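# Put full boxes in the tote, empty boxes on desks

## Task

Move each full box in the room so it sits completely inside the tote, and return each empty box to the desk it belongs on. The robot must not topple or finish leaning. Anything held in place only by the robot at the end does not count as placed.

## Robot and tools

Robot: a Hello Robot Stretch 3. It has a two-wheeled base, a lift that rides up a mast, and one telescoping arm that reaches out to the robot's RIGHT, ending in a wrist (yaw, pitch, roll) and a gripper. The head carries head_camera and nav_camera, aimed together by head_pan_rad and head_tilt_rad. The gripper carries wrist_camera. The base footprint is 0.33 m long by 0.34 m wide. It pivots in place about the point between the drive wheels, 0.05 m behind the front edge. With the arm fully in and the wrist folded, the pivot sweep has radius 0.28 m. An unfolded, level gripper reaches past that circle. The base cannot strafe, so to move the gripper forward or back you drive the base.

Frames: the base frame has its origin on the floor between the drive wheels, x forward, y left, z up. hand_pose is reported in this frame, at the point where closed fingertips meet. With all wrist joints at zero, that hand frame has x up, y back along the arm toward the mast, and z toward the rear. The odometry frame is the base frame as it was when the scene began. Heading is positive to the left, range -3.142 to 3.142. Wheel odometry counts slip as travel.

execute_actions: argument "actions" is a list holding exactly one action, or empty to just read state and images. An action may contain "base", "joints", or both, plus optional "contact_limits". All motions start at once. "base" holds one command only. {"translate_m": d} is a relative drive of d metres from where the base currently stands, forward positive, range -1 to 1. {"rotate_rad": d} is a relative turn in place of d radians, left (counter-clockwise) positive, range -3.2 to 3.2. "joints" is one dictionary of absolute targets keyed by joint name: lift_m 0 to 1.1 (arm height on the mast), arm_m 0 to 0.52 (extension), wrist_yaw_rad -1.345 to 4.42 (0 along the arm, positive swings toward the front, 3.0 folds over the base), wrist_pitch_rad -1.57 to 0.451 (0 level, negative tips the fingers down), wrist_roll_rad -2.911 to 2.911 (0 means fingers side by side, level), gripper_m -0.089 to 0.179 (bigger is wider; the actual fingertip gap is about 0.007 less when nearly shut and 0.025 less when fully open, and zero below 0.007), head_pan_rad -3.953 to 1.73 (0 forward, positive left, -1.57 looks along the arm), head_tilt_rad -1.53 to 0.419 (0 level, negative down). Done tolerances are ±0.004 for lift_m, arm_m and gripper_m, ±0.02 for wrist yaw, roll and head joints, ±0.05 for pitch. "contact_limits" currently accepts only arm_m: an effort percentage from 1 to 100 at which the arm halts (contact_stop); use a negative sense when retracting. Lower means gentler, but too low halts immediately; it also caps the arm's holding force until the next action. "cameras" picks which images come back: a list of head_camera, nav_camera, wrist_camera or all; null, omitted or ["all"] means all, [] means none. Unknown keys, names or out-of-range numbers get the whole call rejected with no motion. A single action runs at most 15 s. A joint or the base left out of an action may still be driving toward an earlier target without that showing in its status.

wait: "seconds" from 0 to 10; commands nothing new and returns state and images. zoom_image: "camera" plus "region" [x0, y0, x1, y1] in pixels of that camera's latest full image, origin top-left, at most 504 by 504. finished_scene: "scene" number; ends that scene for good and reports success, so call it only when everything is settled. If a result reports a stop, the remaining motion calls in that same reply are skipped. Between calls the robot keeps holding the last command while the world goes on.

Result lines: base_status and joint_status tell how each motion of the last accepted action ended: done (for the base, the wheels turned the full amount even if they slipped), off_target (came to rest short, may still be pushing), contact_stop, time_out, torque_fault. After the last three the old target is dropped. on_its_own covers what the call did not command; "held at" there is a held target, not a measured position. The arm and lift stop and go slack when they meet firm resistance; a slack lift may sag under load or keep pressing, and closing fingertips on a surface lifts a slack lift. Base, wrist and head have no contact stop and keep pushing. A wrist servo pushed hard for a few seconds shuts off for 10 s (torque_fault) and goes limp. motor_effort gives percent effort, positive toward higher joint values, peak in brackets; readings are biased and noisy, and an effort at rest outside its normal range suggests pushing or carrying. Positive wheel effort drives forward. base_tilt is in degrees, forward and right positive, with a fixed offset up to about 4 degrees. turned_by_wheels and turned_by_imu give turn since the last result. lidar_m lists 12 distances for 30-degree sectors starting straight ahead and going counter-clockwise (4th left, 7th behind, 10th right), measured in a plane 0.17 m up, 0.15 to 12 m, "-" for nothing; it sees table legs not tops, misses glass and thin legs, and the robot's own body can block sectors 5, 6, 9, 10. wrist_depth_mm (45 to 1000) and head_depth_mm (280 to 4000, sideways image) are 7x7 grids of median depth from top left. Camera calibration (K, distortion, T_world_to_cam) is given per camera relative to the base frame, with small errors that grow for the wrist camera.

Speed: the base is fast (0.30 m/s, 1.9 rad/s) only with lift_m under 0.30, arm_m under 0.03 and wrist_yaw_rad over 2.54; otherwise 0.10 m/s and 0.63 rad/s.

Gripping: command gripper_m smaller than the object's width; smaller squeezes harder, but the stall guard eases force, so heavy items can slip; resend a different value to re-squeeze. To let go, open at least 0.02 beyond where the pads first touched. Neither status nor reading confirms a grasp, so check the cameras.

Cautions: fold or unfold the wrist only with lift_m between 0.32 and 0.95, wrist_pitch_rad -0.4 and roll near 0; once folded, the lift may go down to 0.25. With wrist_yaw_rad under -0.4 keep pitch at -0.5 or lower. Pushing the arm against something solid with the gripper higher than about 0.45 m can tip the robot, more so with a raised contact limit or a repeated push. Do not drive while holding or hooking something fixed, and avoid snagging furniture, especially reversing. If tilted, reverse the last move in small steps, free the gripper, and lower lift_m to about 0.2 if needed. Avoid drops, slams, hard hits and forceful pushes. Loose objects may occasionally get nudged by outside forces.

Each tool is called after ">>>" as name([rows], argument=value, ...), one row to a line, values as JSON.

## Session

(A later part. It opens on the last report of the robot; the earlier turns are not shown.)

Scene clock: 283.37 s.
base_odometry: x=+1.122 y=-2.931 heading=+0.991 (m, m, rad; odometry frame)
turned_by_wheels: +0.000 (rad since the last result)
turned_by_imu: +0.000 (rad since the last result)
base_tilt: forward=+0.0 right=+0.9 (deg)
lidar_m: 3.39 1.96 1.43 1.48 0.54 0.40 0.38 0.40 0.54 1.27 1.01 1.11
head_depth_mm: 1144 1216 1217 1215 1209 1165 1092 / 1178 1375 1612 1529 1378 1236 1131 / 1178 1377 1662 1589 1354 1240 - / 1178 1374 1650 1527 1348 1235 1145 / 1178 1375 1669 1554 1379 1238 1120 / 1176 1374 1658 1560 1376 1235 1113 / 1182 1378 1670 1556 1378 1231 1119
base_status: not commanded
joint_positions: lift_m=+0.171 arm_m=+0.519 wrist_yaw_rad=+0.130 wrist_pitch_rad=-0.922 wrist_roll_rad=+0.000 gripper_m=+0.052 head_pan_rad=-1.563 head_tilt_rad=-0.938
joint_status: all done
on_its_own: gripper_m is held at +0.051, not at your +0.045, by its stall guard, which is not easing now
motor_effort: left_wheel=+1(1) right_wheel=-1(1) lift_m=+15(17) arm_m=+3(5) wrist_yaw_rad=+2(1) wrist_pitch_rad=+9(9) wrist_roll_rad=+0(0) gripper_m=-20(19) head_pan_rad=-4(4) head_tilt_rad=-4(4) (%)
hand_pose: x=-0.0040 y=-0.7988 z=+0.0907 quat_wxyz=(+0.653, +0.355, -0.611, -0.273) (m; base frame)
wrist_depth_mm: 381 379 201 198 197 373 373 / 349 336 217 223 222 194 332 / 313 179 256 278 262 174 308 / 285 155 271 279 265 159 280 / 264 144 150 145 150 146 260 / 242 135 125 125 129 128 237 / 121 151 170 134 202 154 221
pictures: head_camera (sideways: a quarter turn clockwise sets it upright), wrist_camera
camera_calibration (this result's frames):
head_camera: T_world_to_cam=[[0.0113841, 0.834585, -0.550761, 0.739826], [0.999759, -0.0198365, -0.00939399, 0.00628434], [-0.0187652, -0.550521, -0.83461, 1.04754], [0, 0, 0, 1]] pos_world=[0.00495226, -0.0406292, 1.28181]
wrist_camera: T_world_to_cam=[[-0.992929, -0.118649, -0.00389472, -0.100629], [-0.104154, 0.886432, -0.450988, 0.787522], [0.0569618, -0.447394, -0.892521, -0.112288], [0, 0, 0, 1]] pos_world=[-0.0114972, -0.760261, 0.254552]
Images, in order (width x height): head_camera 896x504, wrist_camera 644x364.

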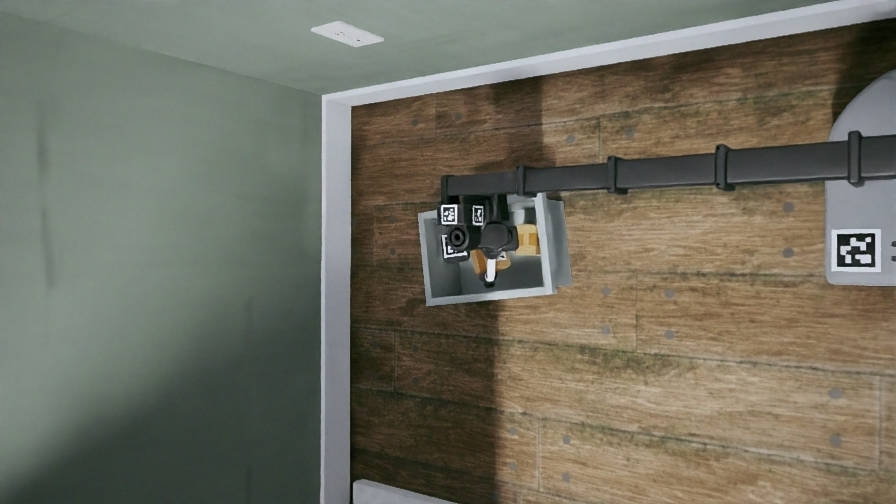

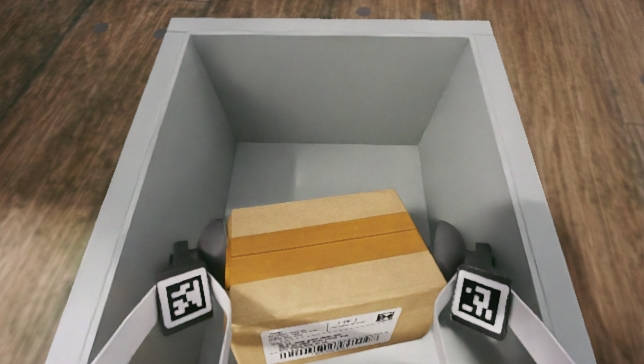

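Inside. Release.

>>> execute_actions([
  {"joints":{"gripper_m":0.09}},
], cameras=["wrist_camera"])

>>> execute_actions([
  {"joints":{"lift_m":0.45}},
], cameras=["wrist_camera","head_camera"])

Scene clock: 286.10 s.
base_odometry: x=+1.122 y=-2.931 heading=+0.991 (m, m, rad; odometry frame)
turned_by_wheels: +0.000 (rad since the last result)
turned_by_imu: +0.000 (rad since the last result)
base_tilt: forward=+0.0 right=+0.9 (deg)
lidar_m: 3.38 1.96 1.43 1.49 0.54 0.40 0.38 0.40 0.54 1.27 1.01 1.12
head_depth_mm: 1140 1219 1219 1210 1207 1160 1090 / 1178 1372 1613 1534 1375 1233 1137 / 1175 1381 1668 1592 1363 1242 - / 1176 1382 1652 1532 1356 1232 1149 / 1175 1375 1673 1557 1373 1236 1114 / 1174 1380 1674 1561 1372 1234 1116 / 1174 1379 1671 1554 1379 1231 1116
base_status: not commanded
joint_positions: lift_m=+0.171 arm_m=+0.519 wrist_yaw_rad=+0.130 wrist_pitch_rad=-0.922 wrist_roll_rad=+0.000 gripper_m=+0.090 head_pan_rad=-1.563 head_tilt_rad=-0.938
joint_status: all done
motor_effort: left_wheel=+1(1) right_wheel=-1(1) lift_m=+15(16) arm_m=+4(4) wrist_yaw_rad=+1(0) wrist_pitch_rad=+9(10) wrist_roll_rad=+0(0) gripper_m=-7(67) head_pan_rad=-5(4) head_tilt_rad=-3(4) (%)
hand_pose: x=-0.0040 y=-0.7988 z=+0.0907 quat_wxyz=(+0.653, +0.355, -0.611, -0.273) (m; base frame)
wrist_depth_mm: 383 379 202 199 196 372 373 / 344 335 218 222 221 191 334 / 313 181 256 280 263 174 306 / 285 154 269 281 269 158 282 / 263 145 150 146 150 145 259 / 243 135 125 126 129 127 237 / 121 157 134 134 179 154 220
pictures: wrist_camera
camera_calibration (this result's frames):
wrist_camera: T_world_to_cam=[[-0.992929, -0.11865, -0.0038947, -0.100629], [-0.104155, 0.886432, -0.450988, 0.787522], [0.056962, -0.447394, -0.892521, -0.112288], [0, 0, 0, 1]] pos_world=[-0.0114972, -0.760261, 0.254552]
Images, in order (width x height): wrist_camera 644x364.

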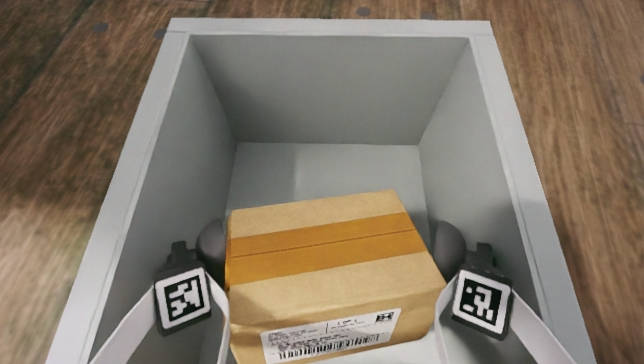

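Scene clock: 289.47 s.
base_odometry: x=+1.122 y=-2.931 heading=+0.991 (m, m, rad; odometry frame)
turned_by_wheels: +0.000 (rad since the last result)
turned_by_imu: +0.000 (rad since the last result)
base_tilt: forward=+0.0 right=+0.9 (deg)
lidar_m: 3.38 1.97 1.43 1.48 0.54 0.40 0.38 0.40 0.54 1.27 1.01 1.12
head_depth_mm: 1142 1219 1212 1214 1209 1167 1090 / 1176 1381 1610 1527 1383 1233 - / 1173 1375 1570 1533 1361 1232 1146 / 1171 1378 1614 1501 1345 1233 1146 / 1178 1386 1668 1563 1376 1233 1117 / 1179 1382 1680 1556 1384 1231 1117 / 1180 1377 1665 1565 1374 1230 1119
base_status: not commanded
joint_positions: lift_m=+0.449 arm_m=+0.519 wrist_yaw_rad=+0.130 wrist_pitch_rad=-0.922 wrist_roll_rad=+0.000 gripper_m=+0.090 head_pan_rad=-1.563 head_tilt_rad=-0.938
joint_status: all done
motor_effort: left_wheel=+1(1) right_wheel=-1(1) lift_m=+57(60) arm_m=+4(4) wrist_yaw_rad=+1(1) wrist_pitch_rad=+9(9) wrist_roll_rad=+0(0) gripper_m=-6(6) head_pan_rad=-5(4) head_tilt_rad=-4(4) (%)
hand_pose: x=-0.0040 y=-0.7987 z=+0.3690 quat_wxyz=(+0.652, +0.355, -0.611, -0.273) (m; base frame)
wrist_depth_mm: 685 664 623 597 566 541 491 / 699 709 715 693 663 623 509 / 630 656 665 671 667 652 501 / 592 610 607 606 601 598 489 / 574 565 150 146 151 560 460 / 518 512 126 125 129 507 453 / 486 485 134 134 256 477 425
pictures: head_camera (sideways: a quarter turn clockwise sets it upright), wrist_camera
camera_calibration (this result's frames):
head_camera: T_world_to_cam=[[0.0113842, 0.834585, -0.550761, 0.739826], [0.999759, -0.0198366, -0.00939398, 0.00628434], [-0.0187653, -0.550521, -0.83461, 1.04754], [0, 0, 0, 1]] pos_world=[0.00495226, -0.0406292, 1.28181]
wrist_camera: T_world_to_cam=[[-0.992929, -0.118648, -0.0038918, -0.0995459], [-0.10417, 0.886548, -0.450756, 0.912998], [0.0569316, -0.447163, -0.892639, 0.136367], [0, 0, 0, 1]] pos_world=[-0.0114991, -0.760249, 0.532879]
Images, in order (width x height): head_camera 896x504, wrist_camera 644x364.

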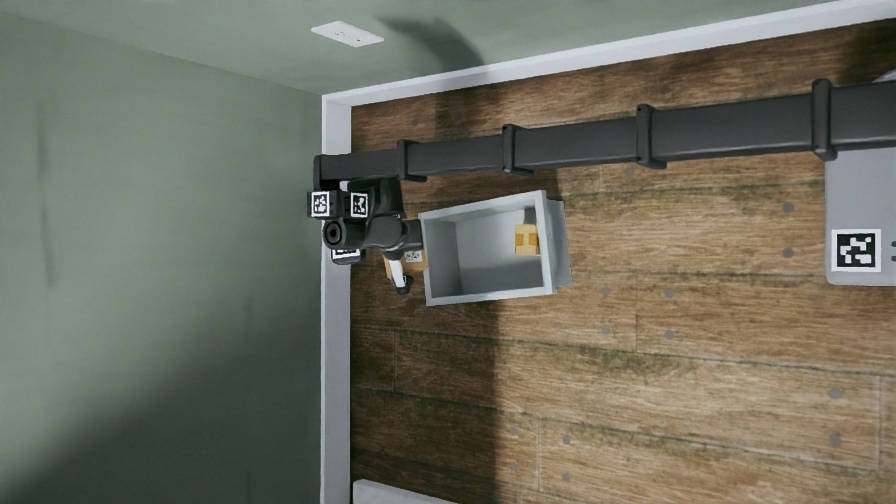

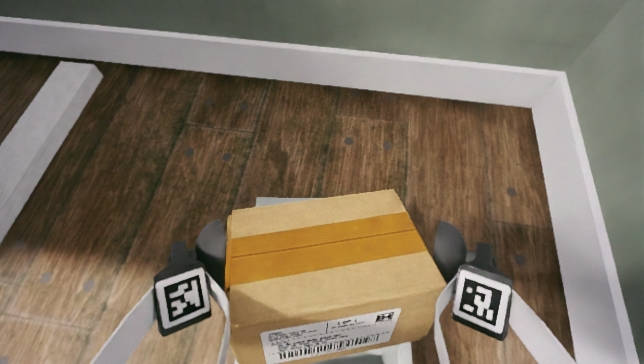

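>>> execute_actions([
  {"joints":{"lift_m":0.17}},
], cameras=["wrist_camera"])

>>> execute_actions([
  {"joints":{"gripper_m":0.125}},
], cameras=["wrist_camera"])

>>> execute_actions([
  {"joints":{"lift_m":0.45}},
], cameras=["wrist_camera","head_camera"])

Scene clock: 295.33 s.
base_odometry: x=+1.122 y=-2.931 heading=+0.991 (m, m, rad; odometry frame)
turned_by_wheels: +0.000 (rad since the last result)
turned_by_imu: -0.001 (rad since the last result)
base_tilt: forward=+0.0 right=+0.9 (deg)
lidar_m: 3.39 1.96 1.44 1.49 0.54 0.40 0.38 0.40 0.54 1.27 1.02 1.12
head_depth_mm: 1146 1211 1215 1211 1213 1162 1090 / 1174 1374 1616 1526 1382 1233 1136 / 1176 1381 1663 1594 1360 1243 - / 1175 1376 1668 1525 1339 1234 1146 / 1179 1374 1667 1557 1378 1234 1118 / 1179 1383 1669 1551 1376 1241 1114 / 1177 1384 1665 1557 1372 1229 1112
base_status: not commanded
joint_positions: lift_m=+0.171 arm_m=+0.519 wrist_yaw_rad=+0.130 wrist_pitch_rad=-0.922 wrist_roll_rad=+0.000 gripper_m=+0.090 head_pan_rad=-1.563 head_tilt_rad=-0.938
joint_status: all done
motor_effort: left_wheel=+1(1) right_wheel=-1(1) lift_m=+15(53) arm_m=+4(4) wrist_yaw_rad=+2(0) wrist_pitch_rad=+9(9) wrist_roll_rad=+0(0) gripper_m=-6(6) head_pan_rad=-5(4) head_tilt_rad=-4(3) (%)
hand_pose: x=-0.0040 y=-0.7987 z=+0.0907 quat_wxyz=(+0.652, +0.355, -0.611, -0.273) (m; base frame)
wrist_depth_mm: 384 381 200 198 198 375 370 / 345 337 215 223 221 194 338 / 310 180 255 277 264 174 306 / 286 154 271 277 265 158 278 / 264 144 151 146 151 145 256 / 240 135 125 125 129 127 235 / 121 157 135 134 178 156 221
pictures: wrist_camera
camera_calibration (this result's frames):
wrist_camera: T_world_to_cam=[[-0.992929, -0.118649, -0.00389175, -0.10063], [-0.10417, 0.886548, -0.450756, 0.787525], [0.0569318, -0.447163, -0.892639, -0.112109], [0, 0, 0, 1]] pos_world=[-0.011499, -0.760249, 0.254517]
Images, in order (width x height): wrist_camera 644x364.

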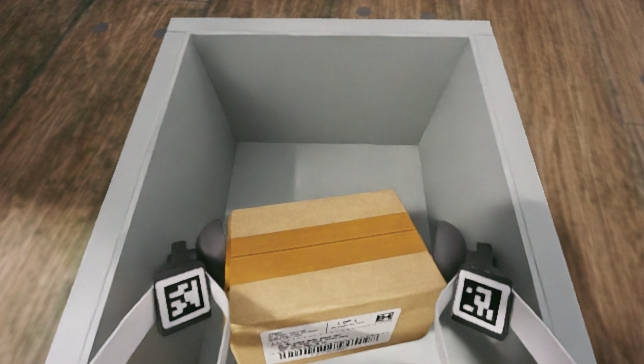

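Scene clock: 296.17 s.
base_odometry: x=+1.122 y=-2.931 heading=+0.992 (m, m, rad; odometry frame)
turned_by_wheels: +0.000 (rad since the last result)
turned_by_imu: +0.000 (rad since the last result)
base_tilt: forward=+0.0 right=+0.9 (deg)
lidar_m: 3.39 1.96 1.43 1.49 0.54 0.40 0.38 0.40 0.54 1.27 1.02 1.11
head_depth_mm: 1140 1216 1218 1209 1209 1163 1089 / 1175 1375 1617 1535 1375 1238 1137 / 1176 1382 1664 1588 1364 1248 - / 1175 1382 1664 1528 1346 1236 1146 / 1178 1385 1667 1560 1370 1233 1118 / 1179 1376 1673 1555 1372 1232 1116 / 1176 1379 1667 1558 1373 1228 1120
base_status: not commanded
joint_positions: lift_m=+0.171 arm_m=+0.519 wrist_yaw_rad=+0.133 wrist_pitch_rad=-0.916 wrist_roll_rad=+0.000 gripper_m=+0.125 head_pan_rad=-1.563 head_tilt_rad=-0.938
joint_status: all done
motor_effort: left_wheel=+2(3) right_wheel=-3(4) lift_m=+16(15) arm_m=+3(4) wrist_yaw_rad=-2(3) wrist_pitch_rad=+7(9) wrist_roll_rad=+0(0) gripper_m=+4(78) head_pan_rad=-5(5) head_tilt_rad=-4(3) (%)
hand_pose: x=-0.0034 y=-0.8001 z=+0.0915 quat_wxyz=(+0.654, +0.354, -0.612, -0.270) (m; base frame)
wrist_depth_mm: 390 385 200 199 198 386 377 / 348 339 215 221 217 200 339 / 314 303 253 275 257 180 307 / 289 161 269 280 277 163 282 / 265 143 256 257 255 140 259 / 246 131 240 237 241 130 237 / 224 152 222 179 181 160 220
pictures: wrist_camera
camera_calibration (this result's frames):
wrist_camera: T_world_to_cam=[[-0.992553, -0.121749, -0.00396569, -0.102658], [-0.106525, 0.883315, -0.456517, 0.78711], [0.0590832, -0.452695, -0.889706, -0.116645], [0, 0, 0, 1]] pos_world=[-0.0111549, -0.760569, 0.255142]
Images, in order (width x height): wrist_camera 644x364.

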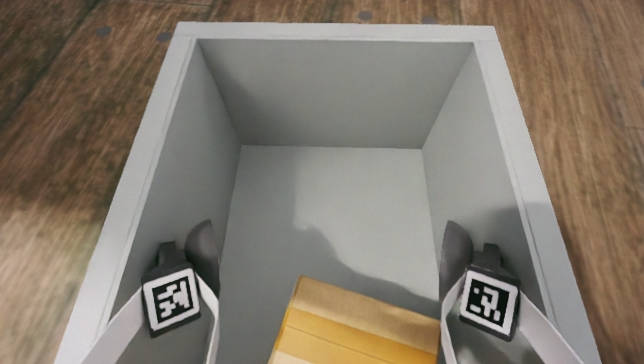

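Scene clock: 299.53 s.
base_odometry: x=+1.122 y=-2.931 heading=+0.991 (m, m, rad; odometry frame)
turned_by_wheels: +0.000 (rad since the last result)
turned_by_imu: -0.001 (rad since the last result)
base_tilt: forward=+0.0 right=+0.9 (deg)
lidar_m: 3.38 1.96 1.43 1.48 0.54 0.40 0.38 0.40 0.54 1.27 1.02 1.12
head_depth_mm: 1142 1219 1213 1212 1204 1166 1091 / 1179 1373 1615 1533 1374 1233 - / 1181 1377 1575 1537 1355 1239 1149 / 1178 1378 1618 1499 1348 1234 1153 / 1177 1379 1653 1559 1380 1236 1119 / 1177 1383 1672 1553 1373 1236 1119 / 1178 1381 1660 1556 1376 1235 1114
base_status: not commanded
joint_positions: lift_m=+0.449 arm_m=+0.519 wrist_yaw_rad=+0.132 wrist_pitch_rad=-0.912 wrist_roll_rad=+0.000 gripper_m=+0.125 head_pan_rad=-1.563 head_tilt_rad=-0.938
joint_status: all done
motor_effort: left_wheel=+1(2) right_wheel=-1(3) lift_m=+55(60) arm_m=+5(4) wrist_yaw_rad=+0(2) wrist_pitch_rad=+5(7) wrist_roll_rad=+0(0) gripper_m=+0(3) head_pan_rad=-5(4) head_tilt_rad=-4(4) (%)
hand_pose: x=-0.0035 y=-0.8010 z=+0.3706 quat_wxyz=(+0.654, +0.352, -0.613, -0.269) (m; base frame)
wrist_depth_mm: 678 651 614 606 553 531 496 / 731 724 713 700 657 615 520 / 642 679 671 653 655 660 502 / 612 617 615 604 603 602 494 / 569 563 557 534 537 561 464 / 519 523 500 510 510 - 442 / 482 482 474 441 471 476 412
pictures: head_camera (sideways: a quarter turn clockwise sets it upright), wrist_camera
camera_calibration (this result's frames):
head_camera: T_world_to_cam=[[0.0113839, 0.834587, -0.550759, 0.739823], [0.999759, -0.0198362, -0.00939404, 0.00628442], [-0.0187651, -0.55052, -0.834611, 1.04754], [0, 0, 0, 1]] pos_world=[0.00495227, -0.0406292, 1.28181]
wrist_camera: T_world_to_cam=[[-0.992718, -0.120396, -0.00400856, -0.100634], [-0.105053, 0.881534, -0.460284, 0.915295], [0.0589499, -0.456511, -0.887763, 0.12742], [0, 0, 0, 1]] pos_world=[-0.0112578, -0.760811, 0.534011]
Images, in order (width x height): head_camera 896x504, wrist_camera 644x364.

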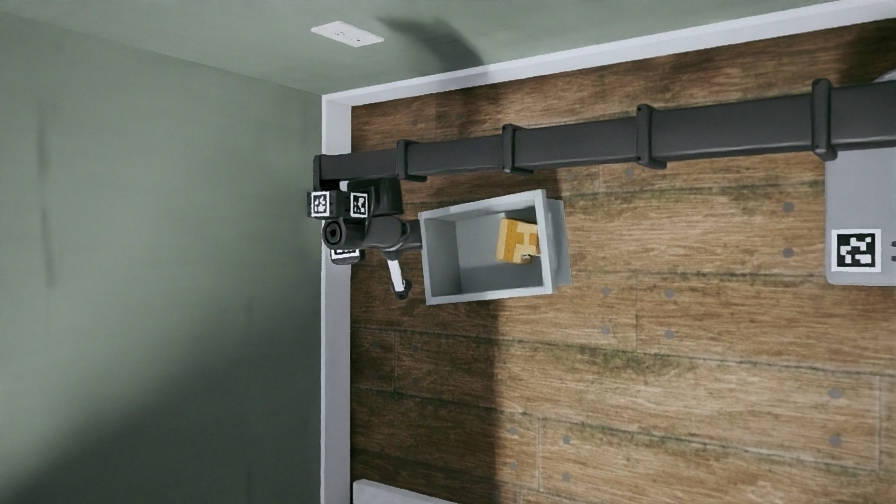

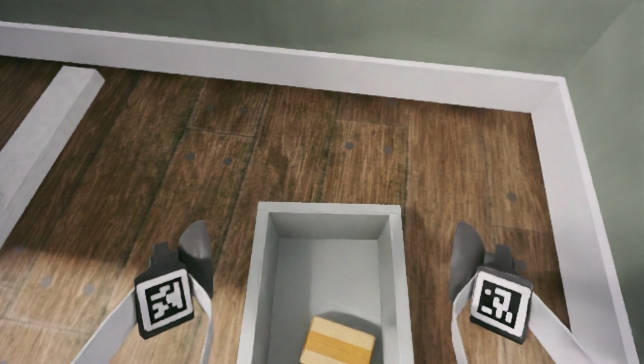

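>>> execute_actions([
  {"joints":{"arm_m":0.36}},
], cameras=["wrist_camera"])

>>> zoom_image(camera="wrist_camera", region=[160, 60, 500, 364])

Scene clock: 303.53 s.
base_odometry: x=+1.122 y=-2.931 heading=+0.991 (m, m, rad; odometry frame)
turned_by_wheels: +0.000 (rad since the last result)
turned_by_imu: +0.000 (rad since the last result)
base_tilt: forward=+0.0 right=+0.9 (deg)
lidar_m: 3.38 1.97 1.43 1.49 0.54 0.40 0.38 0.40 0.54 1.27 1.02 1.11
head_depth_mm: 1140 1217 1219 1210 1206 1164 1090 / 1177 1378 1615 1533 1387 1247 - / 1180 1375 1660 - 1361 1234 1150 / 1177 1379 1668 1615 1346 1234 1147 / 1177 1374 1667 1556 1373 1235 1116 / 1178 1380 1667 1554 1373 1234 1118 / 1182 1381 1668 1558 1385 1235 1116
base_status: not commanded
joint_positions: lift_m=+0.449 arm_m=+0.360 wrist_yaw_rad=+0.131 wrist_pitch_rad=-0.911 wrist_roll_rad=+0.000 gripper_m=+0.125 head_pan_rad=-1.563 head_tilt_rad=-0.938
joint_status: all done
motor_effort: left_wheel=+1(1) right_wheel=-1(1) lift_m=+55(54) arm_m=-4(3) wrist_yaw_rad=-1(1) wrist_pitch_rad=+5(5) wrist_roll_rad=+0(0) gripper_m=+0(1) head_pan_rad=-4(5) head_tilt_rad=-4(4) (%)
hand_pose: x=-0.0036 y=-0.6420 z=+0.3706 quat_wxyz=(+0.654, +0.352, -0.613, -0.269) (m; base frame)
wrist_depth_mm: 848 794 787 751 718 700 529 / 722 752 734 738 731 713 516 / 637 673 666 564 651 649 506 / 599 621 621 596 596 613 487 / 573 564 559 516 551 558 463 / 529 534 513 462 506 - 442 / 484 480 487 485 480 479 411
pictures: wrist_camera
camera_calibration (this result's frames):
wrist_camera: T_world_to_cam=[[-0.992807, -0.119659, -0.00401301, -0.0811095], [-0.104373, 0.881426, -0.460645, 0.775241], [0.0586577, -0.456913, -0.887575, 0.199718], [0, 0, 0, 1]] pos_world=[-0.0113267, -0.60177, 0.534051]
Images, in order (width x height): wrist_camera 644x364.

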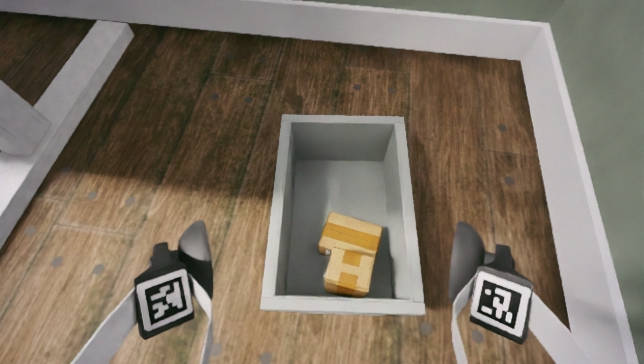

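Region (160, 60, 500, 364) of wrist_camera's 644x364 image, scaled by 1.482; it fills the top 451 rows of this view, and the rest is white.

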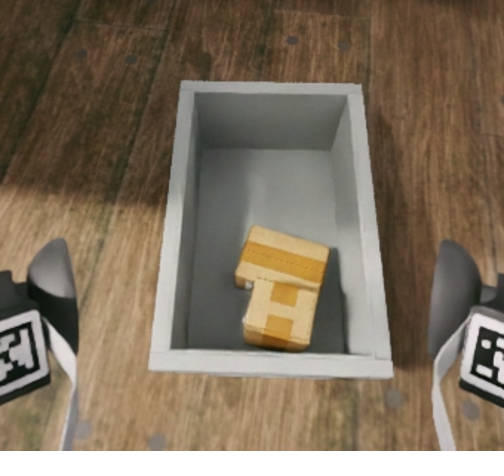

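>>> finished_scene(scene=2)

The scene is finished: the task was done.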